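# Place the parts tote on the bench's anti-static mat

## Task

Set the tote of parts down on the anti-static mat that lies on the work bench so the whole tote sits within the mat's borders. Then release it and back the robot away. The tote must rest there without the robot supporting it. The robot must stay upright and level; toppling or being left leaning means failure.

## Robot and tools

ROBOT. A LinearBot: a base that can drive in any direction (strong 7 N m wheel motors) carrying a column roughly 1.75 m high. A carriage rides the column over 1.0 m of travel (lift_m, up to 0.3 m/s) and holds two identical six-joint arms, each ending in a two-finger gripper. Arm bases sit at x 0.27 m, y +0.33 (left) and -0.33 (right) on the carriage, about 0.57 m + lift_m above the floor; some carriage parts extend about 0.15 m lower. A hand reaches up to 0.78 m from its shoulder but only about 0.38 m beneath the arm base. A hand is roughly 0.16 m long and 0.1 m wide (0.14 m opened). Parked arm joints 1-6: 0, 0.05, 0.05, 1.45, 0, 0; parked, the robot measures about 0.95 m across and 0.7 m front to back. Arms move at up to 1.8 rad/s (joints 1-3) and 2.7 rad/s (joints 4-6). Loose objects may occasionally get a brief shove from outside.

CAMERAS. carriage_camera is fixed on the carriage, facing forward and tilted about 20 degrees downward. left_wrist_camera and right_wrist_camera look out beyond the fingertips. Images are 896x504. Per-camera intrinsics (K, distortion D) and T_world_to_cam (base frame to camera, metres) are supplied; actual values can deviate slightly, and wrist-camera poses inherit joint reading errors.

FRAMES. Base frame: origin on the floor below the base centre, x forward, y left, z up. left_hand and right_hand are reported in it: the point halfway between a hand's finger pads, plus quat_wxyz. The hand's z axis runs along the fingers and they open along its y axis; an upright hand with joints 1, 5, 6 at 0 gives (1, 0, 0, 0). Hand readings can be off, worse at long reach. base_odometry is relative to the base frame at the scene's start and counts wheel rotation, so slip looks like travel; heading is positive leftward, -3.142 to 3.142.

execute_actions. Argument actions: a list with zero or one action (empty = just report state and images). An action may hold base, joints or both; they start together and may finish at different times; no action runs over 15 s. base holds exactly one key, each a relative offset from where the base last reported itself: translate_m (metres, forward positive, -2 to 2), strafe_m (metres, left positive, -2 to 2), rotate_rad (radians, counter-clockwise/left positive, -6.3 to 6.3). joints is one object covering both arms, keyed by joint name, each value an absolute target: lift_m 0 to 1 m; left_/right_joint1_rad -2.617 to 3.054 (yaw about vertical, 0 forward, positive left); joint2_rad 0 to 3.141 (shoulder: 0 upper arm level pointing back, 1.57 vertical, 3.14 level pointing forward); joint3_rad 0 to 3.141 (elbow, 0 folded, 3.14 straight); joint4_rad -1.57 to 1.57 (wrist pitch, positive lifts fingertips); joint5_rad -1.57 to 1.57 (wrist yaw, positive swings fingertips RIGHT); joint6_rad -2.094 to 2.094 (roll about the finger axis, positive clockwise viewed from the forearm); left_/right_gripper_m 0 to 0.093 m pad gap. Joints not named may keep driving toward earlier targets. Unknown keys or out-of-range values reject the whole call with no motion. cameras: list of carriage_camera, left_wrist_camera, right_wrist_camera or all; omitted/null/["all"] gives every camera, [] none. If a result reports a stop, the remaining motion calls in that same reply are skipped.

wait: seconds, 0 to 10; commands nothing and returns state plus images. zoom_image: camera plus region [x0, y0, x1, y1] in pixels of that camera's latest full image, at most 504x504. read_manual: section "licences" only; no motion. finished_scene: scene = current scene number; ends it irreversibly after the last command is held, and reports success.

RESULT LINES. base_status and joint_status describe how the last accepted action ended: done (base: wheels turned as asked, slip possible; a 1-2 mm move may fall short yet say done); off_target (at rest away from target, may still push); contact_stop or time_out (target dropped, holds position). "joint command not followed" with a cause line means a self-collision check blocked that arm's targets (gripper still obeys); joints then read not_followed and the targets may be retried on later actions. To recover, first move only the blocked arm away from the other, then the other in a later action. on_its_own lists uncommanded behaviour; "held at" is the held target, not the position. motor_effort: percent of maximum, sign toward higher joint values, bracket = peak in the last action; readings carry fixed bias and noise. A lift effort that keeps dropping while descending means a hand or load is resting on something. drive_wheels staying high at rest means the base is pushing on something. Joint torques are per arm joint, with offset and noise. A holding gripper usually reads off_target. ARM HIT means an arm struck the robot hard.

CAUTIONS. Nothing reports tilt; check images. Tipping risk grows with a high carriage, extended arms, loads, pulling, or abrupt stops; about 1.5 kg per hand on two forward-stretched arms can topple it. A level hand drops 10-17 cm holding 1 kg; a straight arm may not lift 1 kg. Grip force is about 45-60 N per pad. The base may roll ~0.3 m after an arm touch; arms and grippers have no contact stop and snap to targets once freed. After a blocked drive, reverse about 0.2 m (or turn back), repeat if still pressing. The base can slip under a table edge that the column then strikes; reversing into such an edge can tip the robot. Never let the arms collide or press on each other hard. Extended arms heat fast: MOTOR HOT warns from 75 °C, 90 °C halts that arm 10 s (limit_stop_at_motor_heat; resend targets), 100 °C makes the arm go limp and fall. The robot holds its last command while you think. Avoid drops, slams and hard shoves; finish quickly.

Each tool is called after ">>>" by a JSON object that holds its "fn" and its "kwargs", one argument or row to a line.

## Session

>>> {"fn": "execute_actions", "kwargs": {
  "actions": []
}}

Scene clock: 0.00 s.
Joint torques (N m, as the arm reports them, + toward a larger angle): no reading
base_odometry: x=+0.000 y=+0.000 heading=+0.000 (m, m, rad; odometry frame)
base_status: not commanded
joint_positions: lift_m=+0.301 left_joint1_rad=+0.002 left_joint2_rad=+0.068 left_joint3_rad=+0.049 left_joint4_rad=+1.444 left_joint5_rad=+0.003 left_joint6_rad=+0.000 left_gripper_m=+0.095 right_joint1_rad=+0.000 right_joint2_rad=+0.030 right_joint3_rad=+0.066 right_joint4_rad=+1.453 right_joint5_rad=+0.023 right_joint6_rad=+0.031 right_gripper_m=+0.095
joint_status: not commanded
motor_effort: lift_m=+22 drive_wheels=-1 (%)
left_hand: x=+0.3185 y=+0.3163 z=+1.2830 quat_wxyz=(+0.997, +0.001, +0.073, +0.001) (m; base frame)
right_hand: x=+0.2990 y=-0.3207 z=+1.2883 quat_wxyz=(+0.999, +0.012, +0.041, +0.015) (m; base frame)
pictures: carriage_camera, left_wrist_camera, right_wrist_camera
Images, in order (width x height): carriage_camera 896x504, left_wrist_camera 896x504, right_wrist_camera 896x504.

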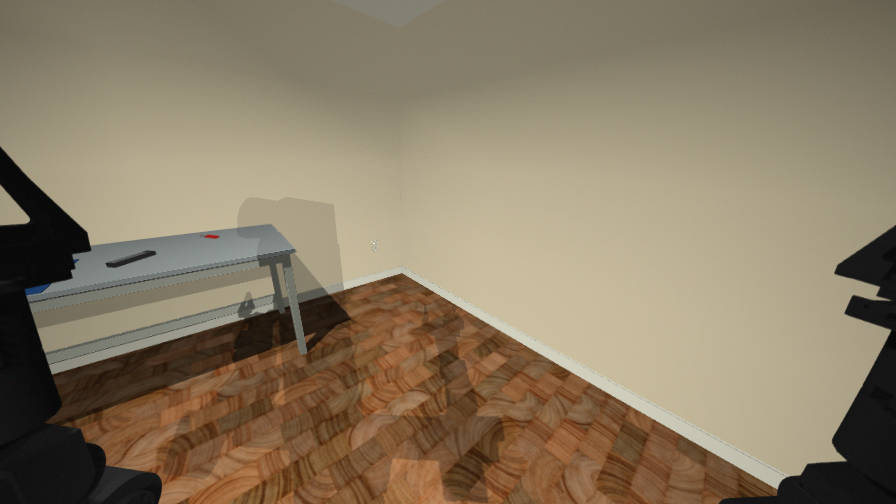

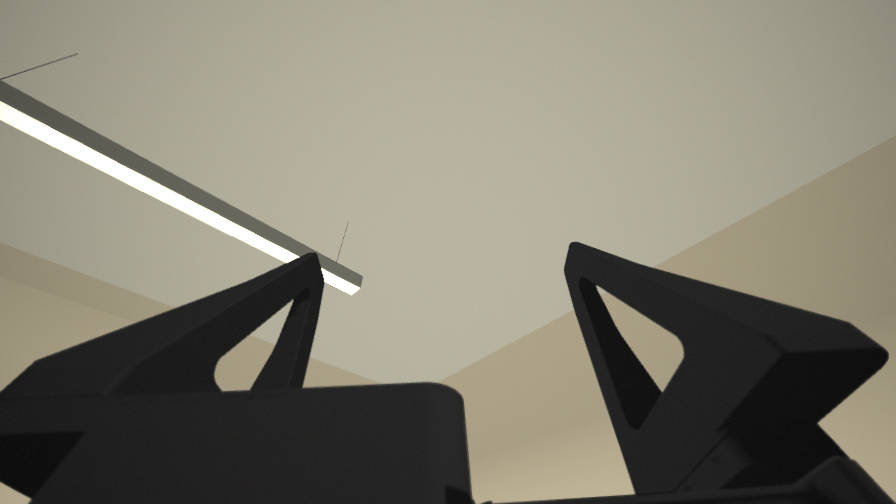

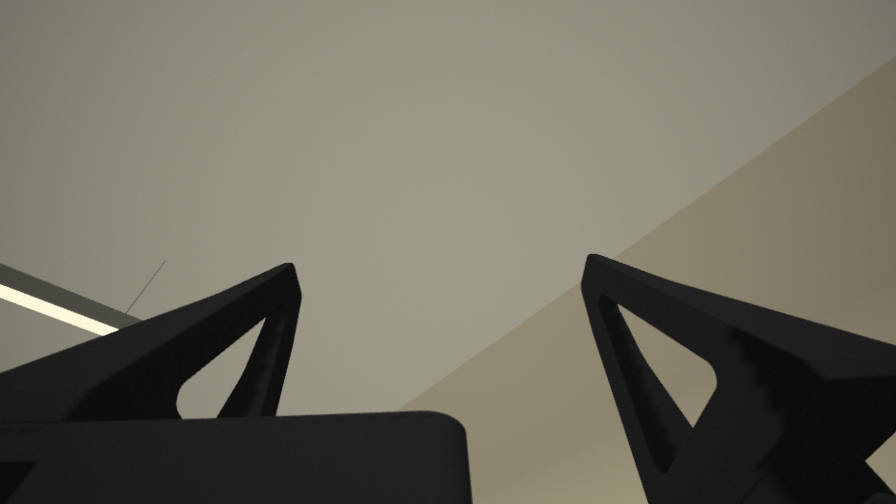

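>>> {"fn": "execute_actions", "kwargs": {
  "actions": [
    {"base":{"rotate_rad":1.0}}
  ],
  "cameras": ["carriage_camera"]
}}

Scene clock: 5.73 s.
Joint torques (N m, as the arm reports them, + toward a larger angle): left_arm=[-0.01  3.82  6.66 -0.15 -0.01 -0.14] | right_arm=[-0.26  4.11  7.09 -0.24  0.09 -0.12]
base_odometry: x=+0.000 y=+0.000 heading=+0.999 (m, m, rad; odometry frame)
base_status: done
joint_positions: lift_m=+0.301 left_joint1_rad=+0.002 left_joint2_rad=+0.068 left_joint3_rad=+0.049 left_joint4_rad=+1.444 left_joint5_rad=+0.003 left_joint6_rad=+0.000 left_gripper_m=+0.095 right_joint1_rad=+0.000 right_joint2_rad=+0.030 right_joint3_rad=+0.066 right_joint4_rad=+1.452 right_joint5_rad=+0.023 right_joint6_rad=+0.031 right_gripper_m=+0.095
joint_status: not commanded
motor_effort: lift_m=+22(22) drive_wheels=+8(16) (%)
left_hand: x=+0.3185 y=+0.3163 z=+1.2830 quat_wxyz=(+0.997, +0.001, +0.073, +0.001) (m; base frame)
right_hand: x=+0.2991 y=-0.3207 z=+1.2883 quat_wxyz=(+0.999, +0.012, +0.041, +0.015) (m; base frame)
pictures: carriage_camera
Images, in order (width x height): carriage_camera 896x504.

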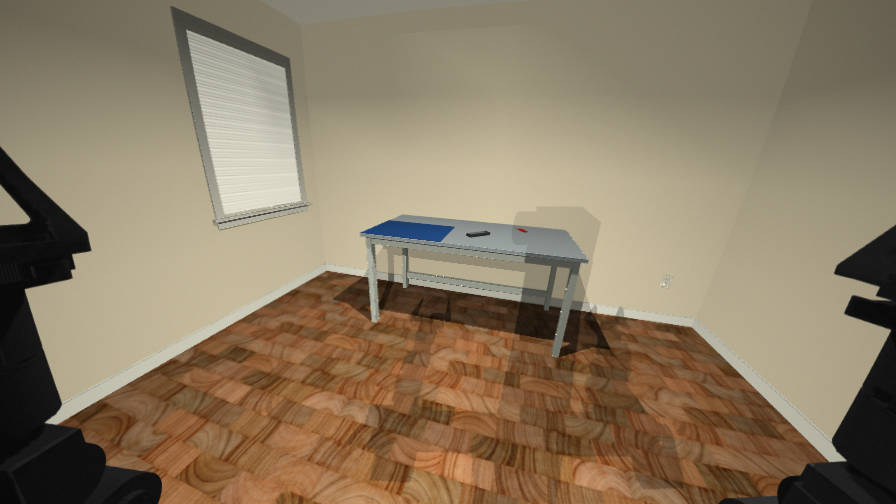

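>>> {"fn": "execute_actions", "kwargs": {
  "actions": [
    {"base":{"rotate_rad":1.9}}
  ],
  "cameras": ["carriage_camera"]
}}

Scene clock: 12.40 s.
Joint torques (N m, as the arm reports them, + toward a larger angle): left_arm=[ 0.    3.78  6.67 -0.16 -0.02 -0.15] | right_arm=[-0.32  4.09  7.05 -0.2   0.08 -0.11]
base_odometry: x=+0.000 y=+0.000 heading=+2.899 (m, m, rad; odometry frame)
base_status: done
joint_positions: lift_m=+0.301 left_joint1_rad=+0.002 left_joint2_rad=+0.068 left_joint3_rad=+0.049 left_joint4_rad=+1.444 left_joint5_rad=+0.003 left_joint6_rad=+0.000 left_gripper_m=+0.095 right_joint1_rad=+0.000 right_joint2_rad=+0.030 right_joint3_rad=+0.066 right_joint4_rad=+1.452 right_joint5_rad=+0.023 right_joint6_rad=+0.031 right_gripper_m=+0.095
joint_status: not commanded
motor_effort: lift_m=+22(22) drive_wheels=+8(16) (%)
left_hand: x=+0.3185 y=+0.3163 z=+1.2830 quat_wxyz=(+0.997, +0.001, +0.073, +0.001) (m; base frame)
right_hand: x=+0.2993 y=-0.3207 z=+1.2882 quat_wxyz=(+0.999, +0.012, +0.041, +0.015) (m; base frame)
pictures: carriage_camera
Images, in order (width x height): carriage_camera 896x504.

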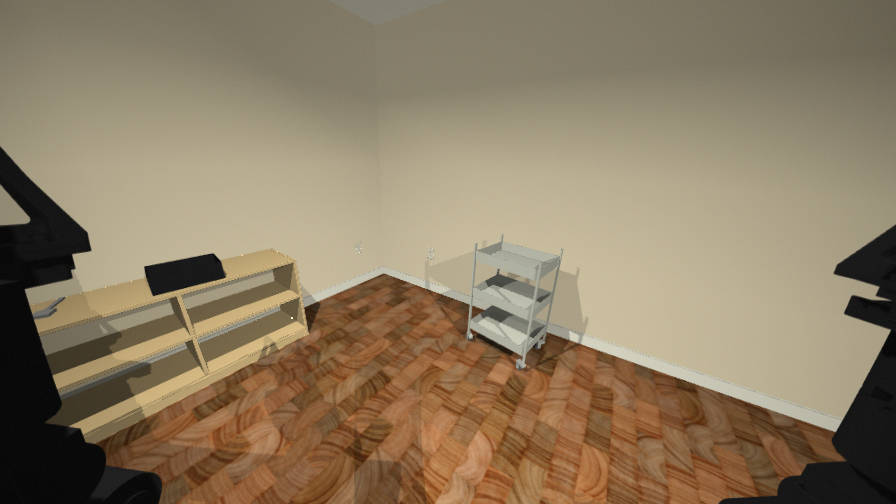

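>>> {"fn": "execute_actions", "kwargs": {
  "actions": [
    {"base":{"rotate_rad":1.02}}
  ],
  "cameras": ["carriage_camera"]
}}

>>> {"fn": "zoom_image", "kwargs": {
  "camera": "carriage_camera",
  "region": [300, 180, 700, 400]
}}

Scene clock: 27.63 s.
Joint torques (N m, as the arm reports them, + toward a larger angle): left_arm=[ 0.    3.78  6.67 -0.16 -0.01 -0.15] | right_arm=[-0.26  4.13  7.12 -0.24  0.09 -0.12]
base_odometry: x=+0.000 y=+0.000 heading=-2.365 (m, m, rad; odometry frame)
base_status: done
joint_positions: lift_m=+0.301 left_joint1_rad=+0.002 left_joint2_rad=+0.068 left_joint3_rad=+0.049 left_joint4_rad=+1.444 left_joint5_rad=+0.003 left_joint6_rad=+0.000 left_gripper_m=+0.095 right_joint1_rad=+0.000 right_joint2_rad=+0.030 right_joint3_rad=+0.066 right_joint4_rad=+1.452 right_joint5_rad=+0.023 right_joint6_rad=+0.031 right_gripper_m=+0.095
joint_status: not commanded
motor_effort: lift_m=+22(22) drive_wheels=+8(15) (%)
left_hand: x=+0.3185 y=+0.3163 z=+1.2830 quat_wxyz=(+0.997, +0.001, +0.073, +0.001) (m; base frame)
right_hand: x=+0.2993 y=-0.3207 z=+1.2882 quat_wxyz=(+0.999, +0.012, +0.041, +0.015) (m; base frame)
pictures: carriage_camera
Images, in order (width x height): carriage_camera 896x504.

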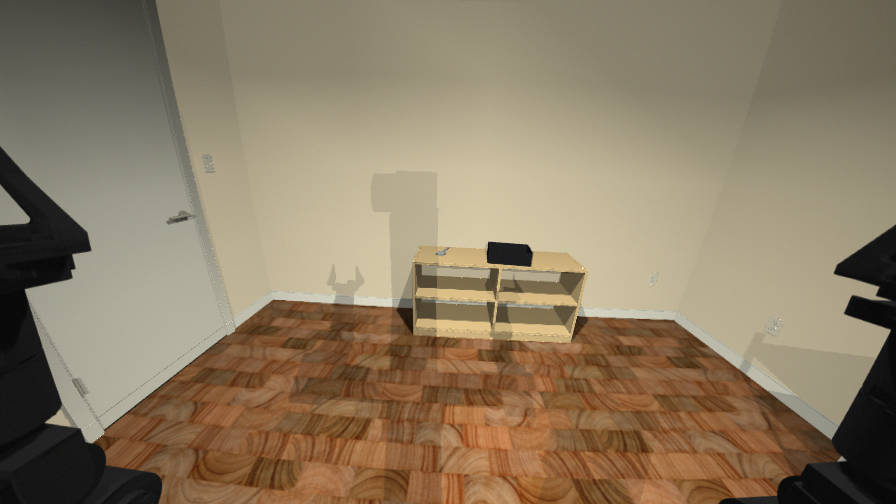

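Region (300, 180, 700, 400) of carriage_camera's 896x504 image, scaled by 1.260, with more detail than that image has; it fills the top 277 rows of this view, and the rest is white.

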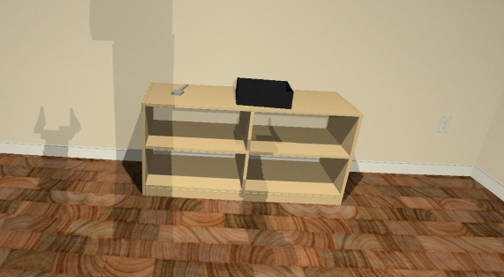

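>>> {"fn": "execute_actions", "kwargs": {
  "actions": [
    {"base":{"strafe_m":-0.41}}
  ],
  "cameras": []
}}

>>> {"fn": "execute_actions", "kwargs": {
  "actions": [
    {"base":{"translate_m":1.1}}
  ],
  "cameras": ["carriage_camera"]
}}

>>> {"fn": "zoom_image", "kwargs": {
  "camera": "carriage_camera",
  "region": [330, 280, 580, 460]
}}

Scene clock: 45.60 s.
Joint torques (N m, as the arm reports them, + toward a larger angle): left_arm=[-0.03  3.79  6.65 -0.15  0.   -0.15] | right_arm=[-0.21  4.14  7.04 -0.27  0.07 -0.12]
base_odometry: x=-0.288 y=+0.292 heading=-2.364 (m, m, rad; odometry frame)
base_status: done
joint_positions: lift_m=+0.301 left_joint1_rad=+0.002 left_joint2_rad=+0.068 left_joint3_rad=+0.049 left_joint4_rad=+1.444 left_joint5_rad=+0.003 left_joint6_rad=+0.000 left_gripper_m=+0.095 right_joint1_rad=+0.000 right_joint2_rad=+0.030 right_joint3_rad=+0.066 right_joint4_rad=+1.452 right_joint5_rad=+0.023 right_joint6_rad=+0.031 right_gripper_m=+0.095
joint_status: not commanded
motor_effort: lift_m=+22(22) drive_wheels=-10(21) (%)
left_hand: x=+0.3185 y=+0.3163 z=+1.2830 quat_wxyz=(+0.997, +0.001, +0.073, +0.001) (m; base frame)
right_hand: x=+0.2992 y=-0.3207 z=+1.2882 quat_wxyz=(+0.999, +0.012, +0.041, +0.015) (m; base frame)
pictures: none
No camera images: the call's "cameras" was empty. Leave "cameras" out to get every camera's image.

Scene clock: 50.10 s.
Joint torques (N m, as the arm reports them, + toward a larger angle): left_arm=[-0.03  3.74  6.66 -0.2  -0.02 -0.13] | right_arm=[-0.35  4.06  7.16 -0.26  0.06 -0.11]
base_odometry: x=-1.072 y=-0.479 heading=-2.364 (m, m, rad; odometry frame)
base_status: done
joint_positions: lift_m=+0.301 left_joint1_rad=+0.002 left_joint2_rad=+0.068 left_joint3_rad=+0.049 left_joint4_rad=+1.447 left_joint5_rad=+0.003 left_joint6_rad=+0.000 left_gripper_m=+0.095 right_joint1_rad=+0.000 right_joint2_rad=+0.030 right_joint3_rad=+0.066 right_joint4_rad=+1.452 right_joint5_rad=+0.023 right_joint6_rad=+0.031 right_gripper_m=+0.095
joint_status: not commanded
motor_effort: lift_m=+22(22) drive_wheels=-6(17) (%)
left_hand: x=+0.3178 y=+0.3163 z=+1.2830 quat_wxyz=(+0.997, +0.001, +0.071, +0.001) (m; base frame)
right_hand: x=+0.2991 y=-0.3207 z=+1.2883 quat_wxyz=(+0.999, +0.012, +0.041, +0.015) (m; base frame)
pictures: carriage_camera
Images, in order (width x height): carriage_camera 896x504.

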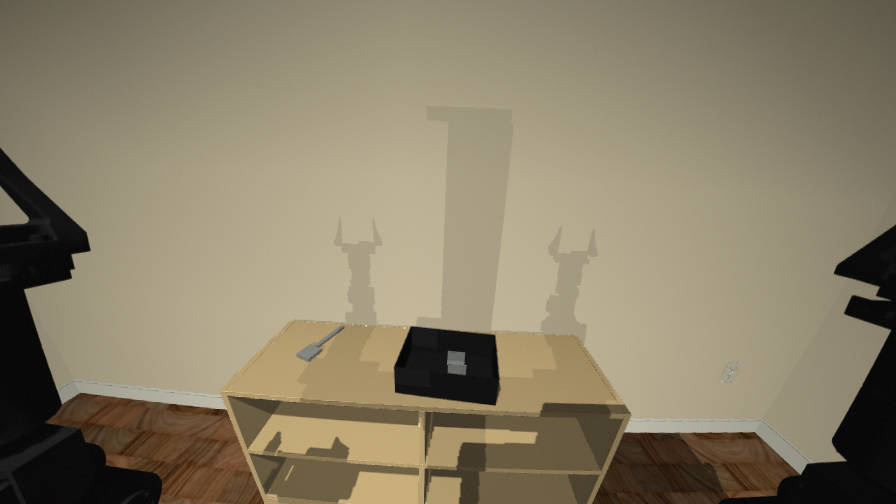

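Region (330, 280, 580, 460) of carriage_camera's 896x504 image, scaled by 2.016, with more detail than that image has; it fills the top 363 rows of this view, and the rest is white.

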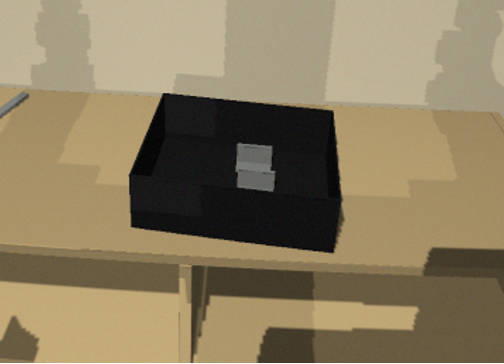

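>>> {"fn": "execute_actions", "kwargs": {
  "actions": [
    {"base":{"rotate_rad":-0.085},"joints":{"left_joint1_rad":-0.56,"left_joint2_rad":2.017,"left_joint3_rad":1.017,"left_joint4_rad":-0.571,"left_joint5_rad":0,"left_joint6_rad":-0.56,"right_joint1_rad":0.56,"right_joint2_rad":2.017,"right_joint3_rad":1.017,"right_joint4_rad":-0.571,"right_joint5_rad":0,"right_joint6_rad":0.56,"left_gripper_m":0.075,"right_gripper_m":0.075,"lift_m":0.32}}
  ],
  "cameras": []
}}

>>> {"fn": "execute_actions", "kwargs": {
  "actions": [
    {"base":{"strafe_m":0.056}}
  ]
}}

Scene clock: 102.33 s.
Joint torques (N m, as the arm reports them, + toward a larger angle): left_arm=[-0.6  -7.16  6.03  0.33 -0.07 -0.23] | right_arm=[ 0.14 -9.27  6.33  0.31  0.09 -0.1 ]
base_odometry: x=-1.072 y=-0.479 heading=-2.449 (m, m, rad; odometry frame)
base_status: done
joint_positions: lift_m=+0.320 left_joint1_rad=-0.552 left_joint2_rad=+2.013 left_joint3_rad=+1.009 left_joint4_rad=-0.571 left_joint5_rad=+0.001 left_joint6_rad=-0.552 left_gripper_m=+0.075 right_joint1_rad=+0.555 right_joint2_rad=+2.017 right_joint3_rad=+1.010 right_joint4_rad=-0.573 right_joint5_rad=+0.003 right_joint6_rad=+0.554 right_gripper_m=+0.075
joint_status: all done
motor_effort: lift_m=+21(26) drive_wheels=-5(10) (%)
left_hand: x=+0.5473 y=+0.1518 z=+0.8032 quat_wxyz=(-0.002, +0.000, +1.000, +0.001) (m; base frame)
right_hand: x=+0.5467 y=-0.1521 z=+0.8023 quat_wxyz=(-0.003, +0.000, +1.000, -0.004) (m; base frame)
pictures: none
No camera images: the call's "cameras" was empty. Leave "cameras" out to get every camera's image.

Scene clock: 103.63 s.
Joint torques (N m, as the arm reports them, + toward a larger angle): left_arm=[-0.46 -7.18  6.06  0.32 -0.07 -0.22] | right_arm=[ 0.04 -9.15  6.2   0.27  0.12 -0.09]
base_odometry: x=-1.037 y=-0.523 heading=-2.449 (m, m, rad; odometry frame)
base_status: done
joint_positions: lift_m=+0.320 left_joint1_rad=-0.554 left_joint2_rad=+2.013 left_joint3_rad=+1.009 left_joint4_rad=-0.571 left_joint5_rad=+0.001 left_joint6_rad=-0.553 left_gripper_m=+0.075 right_joint1_rad=+0.555 right_joint2_rad=+2.017 right_joint3_rad=+1.010 right_joint4_rad=-0.573 right_joint5_rad=+0.003 right_joint6_rad=+0.554 right_gripper_m=+0.075
joint_status: not commanded
motor_effort: lift_m=+21(21) drive_wheels=+5(17) (%)
left_hand: x=+0.5471 y=+0.1513 z=+0.8032 quat_wxyz=(-0.002, +0.001, +1.000, +0.001) (m; base frame)
right_hand: x=+0.5468 y=-0.1519 z=+0.8023 quat_wxyz=(-0.003, +0.000, +1.000, -0.004) (m; base frame)
pictures: carriage_camera, left_wrist_camera, right_wrist_camera
camera_calibration (this result's frames):
carriage_camera: T_world_to_cam=[[0.0256014, -0.998776, 0.0423108, -0.0627594], [-0.33211, -0.0484184, -0.941997, 1.27287], [0.942893, 0.0100646, -0.332943, 0.251845], [0, 0, 0, 1]] pos_world=[0.186876, -0.00358714, 1.28554]
left_wrist_camera: T_world_to_cam=[[-0.0104801, -0.998913, 0.0454196, 0.115313], [-0.819391, 0.0346135, 0.57219, -0.0100651], [-0.57314, -0.0312198, -0.818863, 1.09749], [0, 0, 0, 1]] pos_world=[0.621977, 0.1498, 0.899216]
right_wrist_camera: T_world_to_cam=[[-0.012503, -0.99718, 0.0740048, -0.207025], [-0.82393, 0.0522083, 0.564281, 0.0133853], [-0.566553, -0.0539196, -0.822259, 1.0872], [0, 0, 0, 1]] pos_world=[0.624395, -0.148519, 0.901727]
Images, in order (width x height): carriage_camera 896x504, left_wrist_camera 896x504, right_wrist_camera 896x504.

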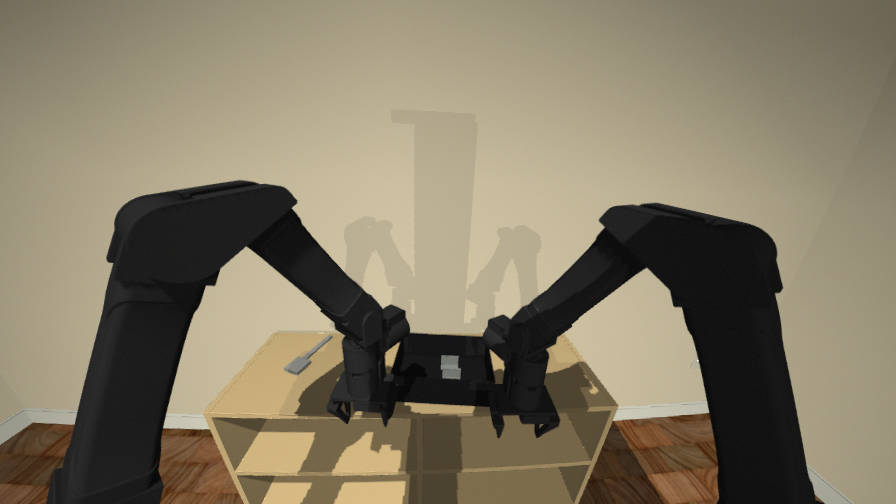

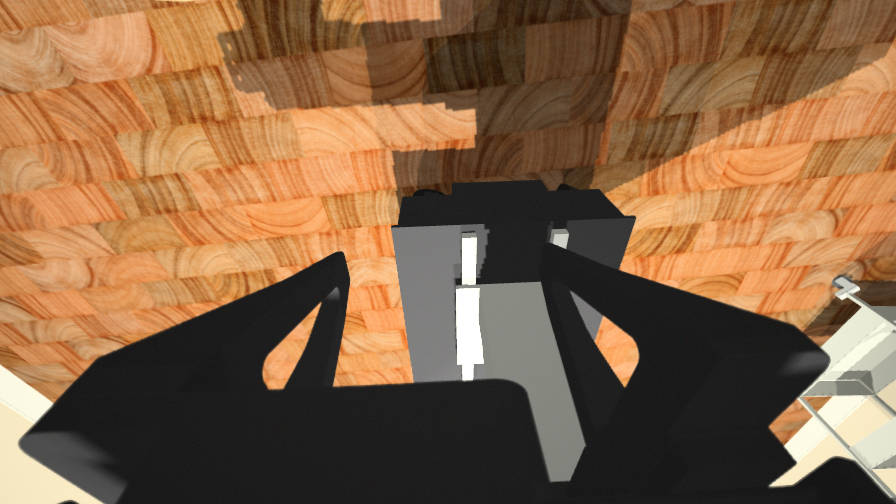

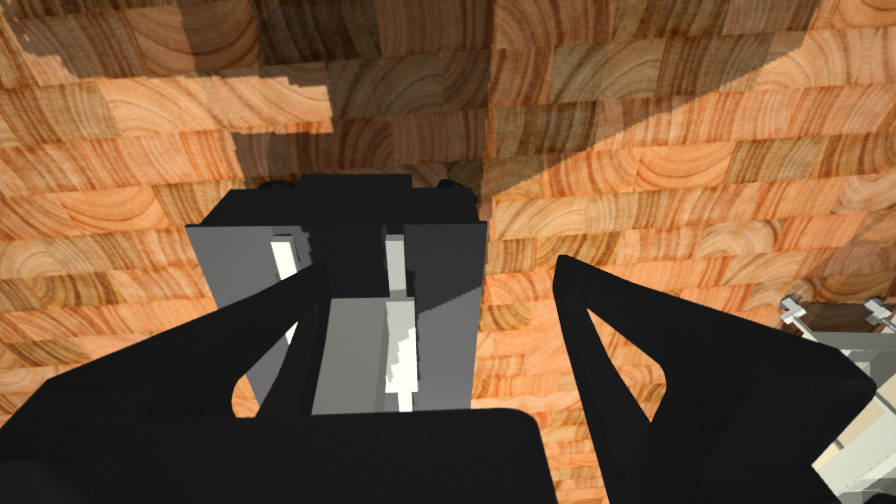

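>>> {"fn": "execute_actions", "kwargs": {
  "actions": [
    {"base":{"translate_m":0.30},"joints":{"lift_m":0.27}}
  ]
}}

Scene clock: 112.50 s.
Joint torques (N m, as the arm reports them, + toward a larger angle): left_arm=[-0.47 -7.36  6.05  0.33 -0.07 -0.21] | right_arm=[ 0.15 -9.44  6.18  0.27  0.13 -0.11]
base_odometry: x=-1.267 y=-0.715 heading=-2.448 (m, m, rad; odometry frame)
base_status: done
joint_positions: lift_m=+0.270 left_joint1_rad=-0.554 left_joint2_rad=+2.017 left_joint3_rad=+1.009 left_joint4_rad=-0.571 left_joint5_rad=+0.001 left_joint6_rad=-0.553 left_gripper_m=+0.075 right_joint1_rad=+0.555 right_joint2_rad=+2.020 right_joint3_rad=+1.010 right_joint4_rad=-0.573 right_joint5_rad=+0.002 right_joint6_rad=+0.554 right_gripper_m=+0.075
joint_status: all done
motor_effort: lift_m=+21(22) drive_wheels=-9(18) (%)
left_hand: x=+0.5465 y=+0.1517 z=+0.7522 quat_wxyz=(-0.004, +0.001, +1.000, +0.002) (m; base frame)
right_hand: x=+0.5461 y=-0.1520 z=+0.7514 quat_wxyz=(-0.005, +0.000, +1.000, -0.004) (m; base frame)
pictures: carriage_camera, left_wrist_camera, right_wrist_camera
camera_calibration (this result's frames):
carriage_camera: T_world_to_cam=[[0.0256014, -0.998776, 0.0423108, -0.0606436], [-0.33211, -0.0484184, -0.941997, 1.22576], [0.942893, 0.0100646, -0.332943, 0.235197], [0, 0, 0, 1]] pos_world=[0.186876, -0.00358714, 1.23554]
left_wrist_camera: T_world_to_cam=[[-0.010336, -0.999002, 0.0434485, 0.119419], [-0.81753, 0.0334624, 0.574913, 0.0157179], [-0.575793, -0.0295781, -0.81706, 1.05522], [0, 0, 0, 1]] pos_world=[0.621676, 0.149986, 0.847957]
right_wrist_camera: T_world_to_cam=[[-0.0122428, -0.997141, 0.0745625, -0.203943], [-0.821824, 0.0525121, 0.567317, 0.0381563], [-0.56961, -0.0543317, -0.820117, 1.04494], [0, 0, 0, 1]] pos_world=[0.624072, -0.14859, 0.850537]
Images, in order (width x height): carriage_camera 896x504, left_wrist_camera 896x504, right_wrist_camera 896x504.

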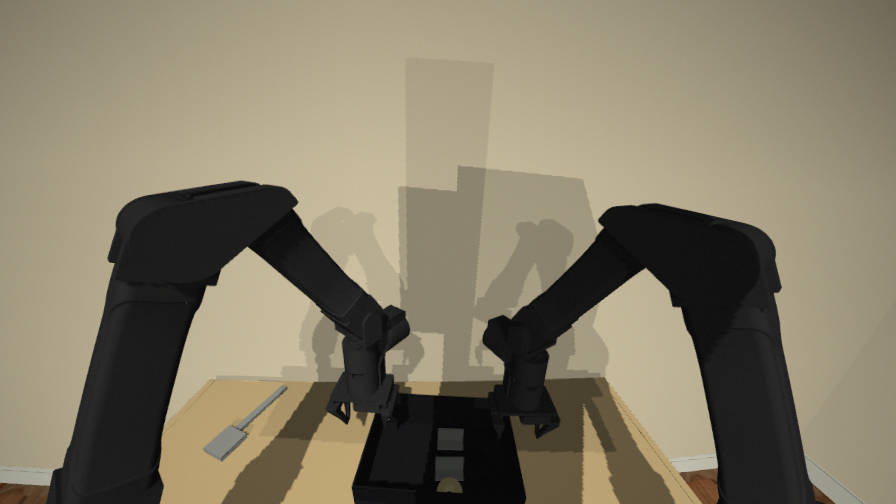

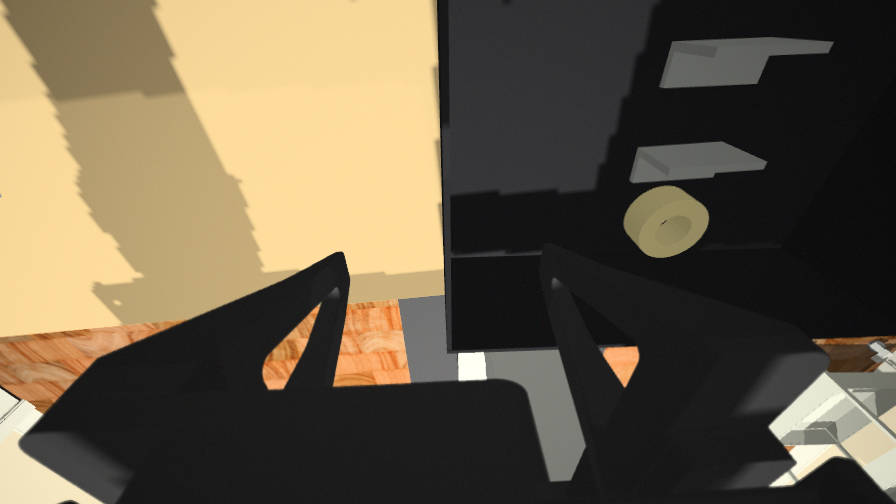

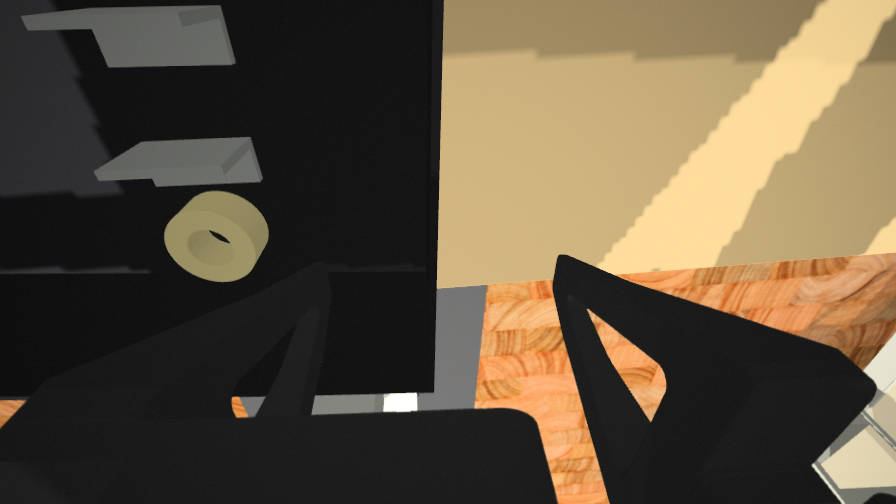

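>>> {"fn": "execute_actions", "kwargs": {
  "actions": [
    {"joints":{"lift_m":0.2}}
  ]
}}

Scene clock: 118.13 s.
Joint torques (N m, as the arm reports them, + toward a larger angle): left_arm=[-0.51 -7.42  6.    0.33 -0.06 -0.21] | right_arm=[ 0.16 -9.41  6.27  0.26  0.13 -0.07]
base_odometry: x=-1.267 y=-0.715 heading=-2.448 (m, m, rad; odometry frame)
base_status: not commanded
joint_positions: lift_m=+0.200 left_joint1_rad=-0.554 left_joint2_rad=+2.018 left_joint3_rad=+1.009 left_joint4_rad=-0.571 left_joint5_rad=+0.001 left_joint6_rad=-0.553 left_gripper_m=+0.075 right_joint1_rad=+0.555 right_joint2_rad=+2.021 right_joint3_rad=+1.010 right_joint4_rad=-0.572 right_joint5_rad=+0.002 right_joint6_rad=+0.555 right_gripper_m=+0.075
joint_status: all done
motor_effort: lift_m=+22(24) drive_wheels=+7(9) (%)
left_hand: x=+0.5465 y=+0.1517 z=+0.6819 quat_wxyz=(-0.004, +0.001, +1.000, +0.002) (m; base frame)
right_hand: x=+0.5463 y=-0.1519 z=+0.6812 quat_wxyz=(-0.004, +0.000, +1.000, -0.004) (m; base frame)
pictures: carriage_camera, left_wrist_camera, right_wrist_camera
camera_calibration (this result's frames):
carriage_camera: T_world_to_cam=[[0.0256014, -0.998776, 0.0423108, -0.0576783], [-0.33211, -0.0484184, -0.941997, 1.15974], [0.942893, 0.0100646, -0.332943, 0.211863], [0, 0, 0, 1]] pos_world=[0.186876, -0.00358714, 1.16545]
left_wrist_camera: T_world_to_cam=[[-0.0103219, -0.999011, 0.0432513, 0.122626], [-0.817343, 0.033347, 0.575185, 0.0558369], [-0.576058, -0.0294142, -0.816879, 0.997753], [0, 0, 0, 1]] pos_world=[0.621668, 0.149991, 0.777624]
right_wrist_camera: T_world_to_cam=[[-0.0126956, -0.997181, 0.0739523, -0.197888], [-0.822357, 0.0524857, 0.566546, 0.0789988], [-0.56883, -0.0536225, -0.820705, 0.98761], [0, 0, 0, 1]] pos_world=[0.624236, -0.148519, 0.780414]
Images, in order (width x height): carriage_camera 896x504, left_wrist_camera 896x504, right_wrist_camera 896x504.

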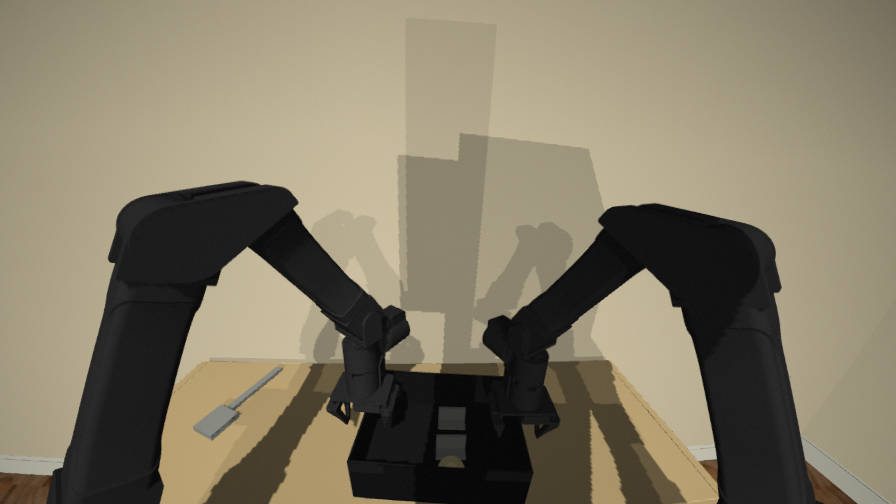

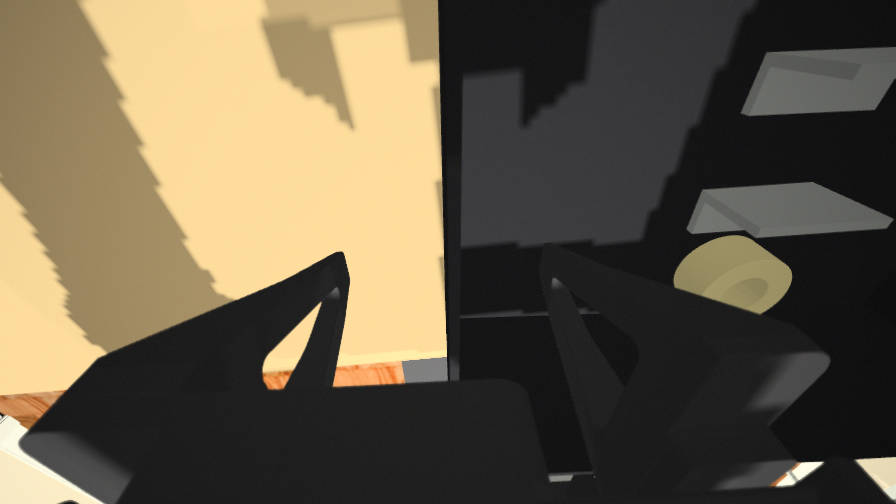

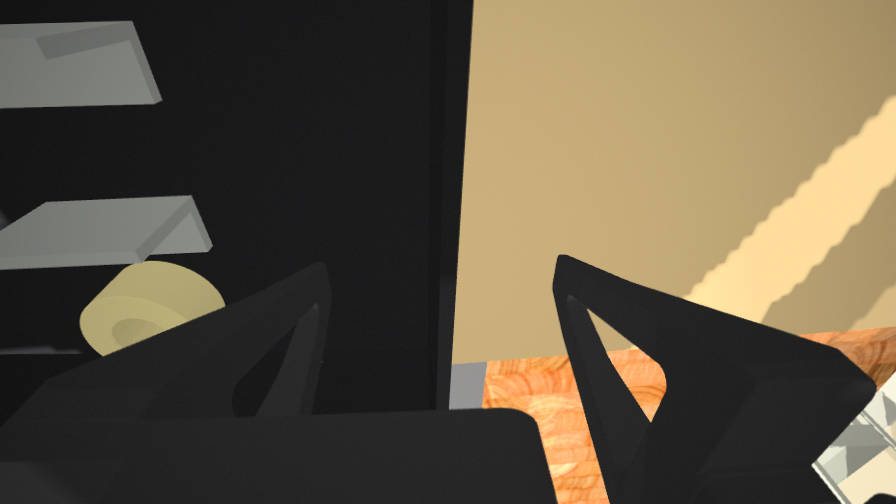

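>>> {"fn": "execute_actions", "kwargs": {
  "actions": [
    {"joints":{"lift_m":0.193,"left_gripper_m":0,"right_gripper_m":0}}
  ],
  "cameras": []
}}

>>> {"fn": "execute_actions", "kwargs": {
  "actions": [
    {"joints":{"lift_m":0.26}}
  ]
}}

Scene clock: 128.63 s.
Joint torques (N m, as the arm reports them, + toward a larger angle): left_arm=[-0.43 -7.58  6.    0.31 -0.15 -0.19] | right_arm=[-0.04 -9.7   6.21  0.19  0.19 -0.21]
base_odometry: x=-1.267 y=-0.715 heading=-2.448 (m, m, rad; odometry frame)
base_status: not commanded
joint_positions: lift_m=+0.193 left_joint1_rad=-0.555 left_joint2_rad=+2.019 left_joint3_rad=+1.009 left_joint4_rad=-0.569 left_joint5_rad=+0.010 left_joint6_rad=-0.555 left_gripper_m=+0.003 right_joint1_rad=+0.556 right_joint2_rad=+2.022 right_joint3_rad=+1.010 right_joint4_rad=-0.563 right_joint5_rad=-0.006 right_joint6_rad=+0.574 right_gripper_m=+0.002
joint_status: all done
motor_effort: lift_m=+22(23) drive_wheels=-7(9) (%)
left_hand: x=+0.5456 y=+0.1501 z=+0.6743 quat_wxyz=(-0.006, +0.000, +1.000, -0.002) (m; base frame)
right_hand: x=+0.5473 y=-0.1497 z=+0.6738 quat_wxyz=(-0.003, +0.009, +1.000, +0.001) (m; base frame)
pictures: none
No camera images: the call's "cameras" was empty. Leave "cameras" out to get every camera's image.

Scene clock: 129.43 s.
Joint torques (N m, as the arm reports them, + toward a larger angle): left_arm=[-0.38 -7.8   6.04  0.29 -0.15 -0.17] | right_arm=[-0.01 -9.78  6.4   0.21  0.24 -0.24]
base_odometry: x=-1.267 y=-0.715 heading=-2.448 (m, m, rad; odometry frame)
base_status: not commanded
joint_positions: lift_m=+0.260 left_joint1_rad=-0.555 left_joint2_rad=+2.022 left_joint3_rad=+1.009 left_joint4_rad=-0.569 left_joint5_rad=+0.012 left_joint6_rad=-0.557 left_gripper_m=+0.003 right_joint1_rad=+0.556 right_joint2_rad=+2.025 right_joint3_rad=+1.010 right_joint4_rad=-0.562 right_joint5_rad=-0.007 right_joint6_rad=+0.575 right_gripper_m=+0.002
joint_status: all done
motor_effort: lift_m=+22(31) drive_wheels=-7(8) (%)
left_hand: x=+0.5450 y=+0.1501 z=+0.7404 quat_wxyz=(-0.008, -0.001, +1.000, -0.002) (m; base frame)
right_hand: x=+0.5469 y=-0.1497 z=+0.7400 quat_wxyz=(-0.004, +0.010, +1.000, +0.001) (m; base frame)
pictures: carriage_camera, left_wrist_camera, right_wrist_camera
camera_calibration (this result's frames):
carriage_camera: T_world_to_cam=[[0.0256014, -0.998776, 0.0423108, -0.0602184], [-0.33211, -0.0484184, -0.941997, 1.2163], [0.942893, 0.0100646, -0.332943, 0.231851], [0, 0, 0, 1]] pos_world=[0.186876, -0.00358714, 1.22549]
left_wrist_camera: T_world_to_cam=[[-0.00676571, -0.998672, 0.0510675, 0.110715], [-0.812582, 0.0352546, 0.58178, 0.0131967], [-0.582808, -0.0375604, -0.811741, 1.0458], [0, 0, 0, 1]] pos_world=[0.620972, 0.149384, 0.835585]
right_wrist_camera: T_world_to_cam=[[-0.0325828, -0.997418, 0.063992, -0.181818], [-0.821479, 0.0631951, 0.566726, 0.0470548], [-0.569307, -0.0341026, -0.821418, 1.04002], [0, 0, 0, 1]] pos_world=[0.62482, -0.148855, 0.839257]
Images, in order (width x height): carriage_camera 896x504, left_wrist_camera 896x504, right_wrist_camera 896x504.

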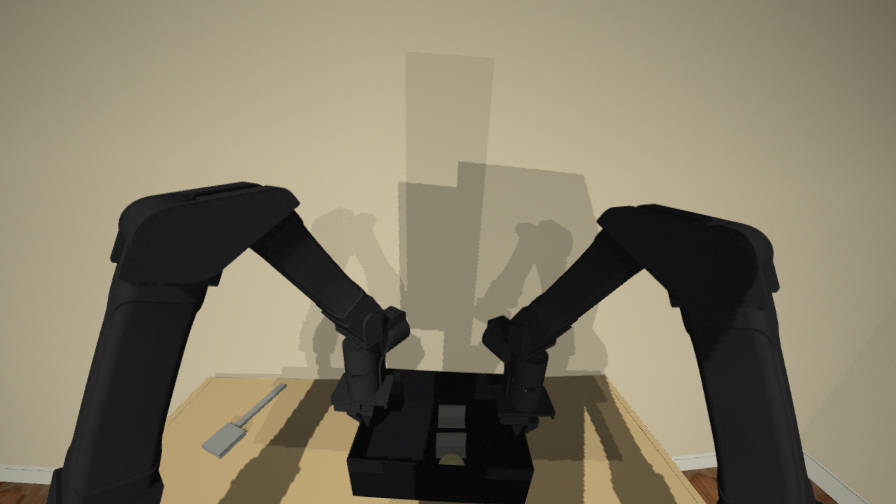

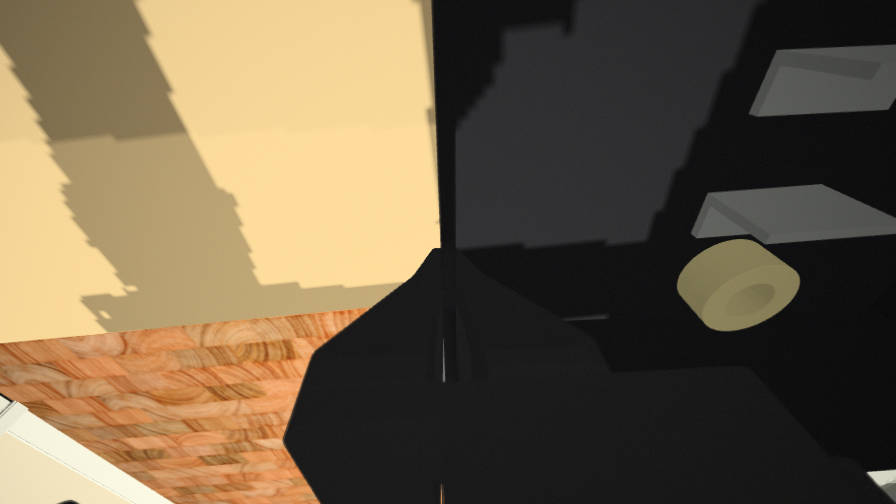

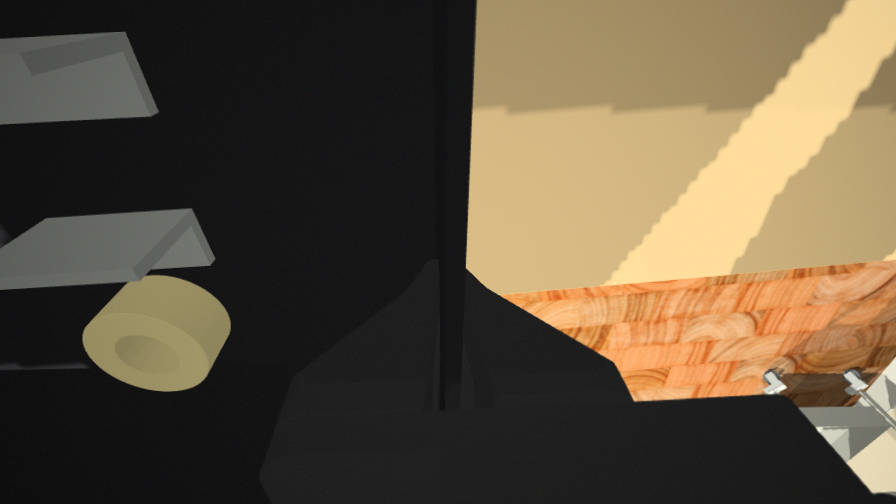

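>>> {"fn": "execute_actions", "kwargs": {
  "actions": [
    {"base":{"translate_m":-2.0}}
  ],
  "cameras": ["carriage_camera"]
}}

>>> {"fn": "execute_actions", "kwargs": {
  "actions": [
    {"base":{"rotate_rad":-3.058}}
  ],
  "cameras": []
}}

>>> {"fn": "execute_actions", "kwargs": {
  "actions": [
    {"base":{"strafe_m":0.54},"joints":{"lift_m":0.44}}
  ],
  "cameras": ["carriage_camera"]
}}

>>> {"fn": "zoom_image", "kwargs": {
  "camera": "carriage_camera",
  "region": [320, 220, 580, 400]
}}

Scene clock: 153.17 s.
Joint torques (N m, as the arm reports them, + toward a larger angle): left_arm=[-0.41 -7.75  6.02  0.3  -0.13 -0.18] | right_arm=[-0.03 -9.65  6.17  0.18  0.17 -0.26]
base_odometry: x=+0.271 y=+0.564 heading=-2.448 (m, m, rad; odometry frame)
base_status: done
joint_positions: lift_m=+0.260 left_joint1_rad=-0.555 left_joint2_rad=+2.022 left_joint3_rad=+1.009 left_joint4_rad=-0.566 left_joint5_rad=+0.010 left_joint6_rad=-0.557 left_gripper_m=+0.003 right_joint1_rad=+0.556 right_joint2_rad=+2.025 right_joint3_rad=+1.010 right_joint4_rad=-0.560 right_joint5_rad=-0.004 right_joint6_rad=+0.576 right_gripper_m=+0.002
joint_status: not commanded
motor_effort: lift_m=+22(22) drive_wheels=-2(22) (%)
left_hand: x=+0.5457 y=+0.1501 z=+0.7404 quat_wxyz=(-0.006, -0.001, +1.000, -0.002) (m; base frame)
right_hand: x=+0.5476 y=-0.1497 z=+0.7400 quat_wxyz=(-0.003, +0.010, +1.000, +0.001) (m; base frame)
pictures: carriage_camera
camera_calibration (this result's frames):
carriage_camera: T_world_to_cam=[[0.0256014, -0.998776, 0.0423108, -0.0602184], [-0.33211, -0.0484184, -0.941997, 1.2163], [0.942893, 0.0100646, -0.332943, 0.231851], [0, 0, 0, 1]] pos_world=[0.186876, -0.00358714, 1.22549]
Images, in order (width x height): carriage_camera 896x504.

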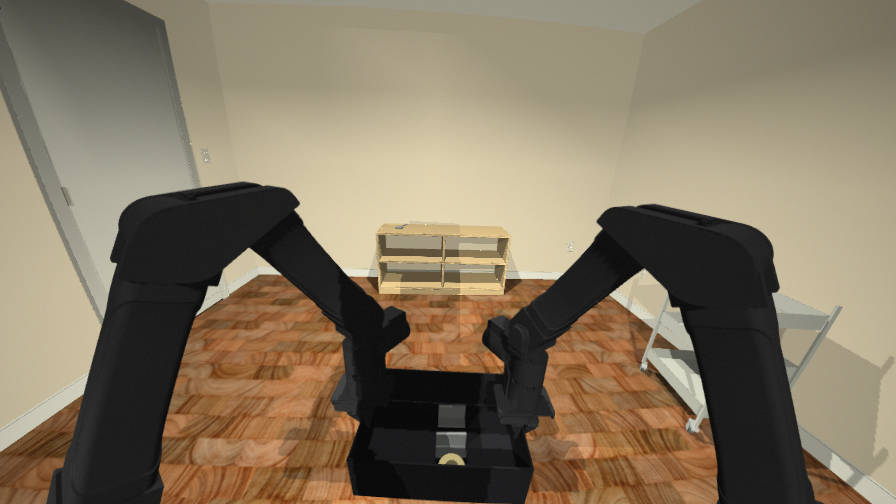

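Scene clock: 157.40 s.
Joint torques (N m, as the arm reports them, + toward a larger angle): left_arm=[-0.42 -7.85  6.07  0.19 -0.12 -0.17] | right_arm=[ 0.51 -9.89  6.28  0.13  0.18 -0.28]
base_odometry: x=+0.270 y=+0.564 heading=+0.778 (m, m, rad; odometry frame)
base_status: done
joint_positions: lift_m=+0.260 left_joint1_rad=-0.555 left_joint2_rad=+2.022 left_joint3_rad=+1.009 left_joint4_rad=-0.557 left_joint5_rad=+0.007 left_joint6_rad=-0.558 left_gripper_m=+0.003 right_joint1_rad=+0.552 right_joint2_rad=+2.025 right_joint3_rad=+1.010 right_joint4_rad=-0.554 right_joint5_rad=-0.001 right_joint6_rad=+0.575 right_gripper_m=+0.002
joint_status: not commanded
motor_effort: lift_m=+22(22) drive_wheels=+10(24) (%)
left_hand: x=+0.5480 y=+0.1493 z=+0.7404 quat_wxyz=(-0.002, -0.001, +1.000, -0.003) (m; base frame)
right_hand: x=+0.5497 y=-0.1506 z=+0.7400 quat_wxyz=(+0.001, +0.012, +1.000, +0.001) (m; base frame)
pictures: none
No camera images: the call's "cameras" was empty. Leave "cameras" out to get every camera's image.

Scene clock: 160.63 s.
Joint torques (N m, as the arm reports them, + toward a larger angle): left_arm=[-0.28 -7.84  6.    0.25 -0.13 -0.16] | right_arm=[  0.24 -10.06   6.29   0.18   0.18  -0.27]
base_odometry: x=-0.108 y=+0.949 heading=+0.776 (m, m, rad; odometry frame)
base_status: done
joint_positions: lift_m=+0.440 left_joint1_rad=-0.556 left_joint2_rad=+2.023 left_joint3_rad=+1.009 left_joint4_rad=-0.564 left_joint5_rad=+0.010 left_joint6_rad=-0.558 left_gripper_m=+0.003 right_joint1_rad=+0.554 right_joint2_rad=+2.027 right_joint3_rad=+1.010 right_joint4_rad=-0.558 right_joint5_rad=-0.005 right_joint6_rad=+0.575 right_gripper_m=+0.002
joint_status: all done
motor_effort: lift_m=+22(29) drive_wheels=-10(18) (%)
left_hand: x=+0.5459 y=+0.1496 z=+0.9203 quat_wxyz=(-0.006, -0.001, +1.000, -0.002) (m; base frame)
right_hand: x=+0.5479 y=-0.1501 z=+0.9194 quat_wxyz=(-0.003, +0.010, +1.000, +0.001) (m; base frame)
pictures: carriage_camera
camera_calibration (this result's frames):
carriage_camera: T_world_to_cam=[[0.0256014, -0.998776, 0.0423108, -0.0678326], [-0.33211, -0.0484184, -0.941997, 1.38582], [0.942893, 0.0100646, -0.332943, 0.291766], [0, 0, 0, 1]] pos_world=[0.186876, -0.00358714, 1.40545]
Images, in order (width x height): carriage_camera 896x504.

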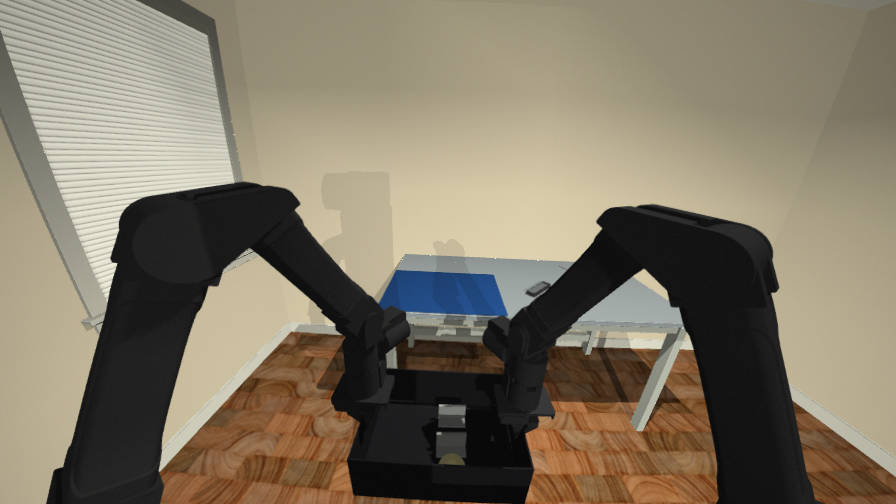

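Region (320, 220, 580, 400) of carriage_camera's 896x504 image, scaled by 1.938, with more detail than that image has; it fills the top 349 rows of this view, and the rest is white.

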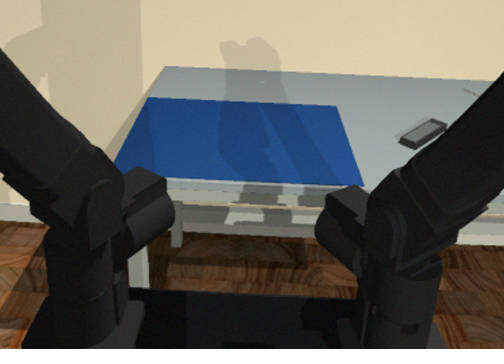

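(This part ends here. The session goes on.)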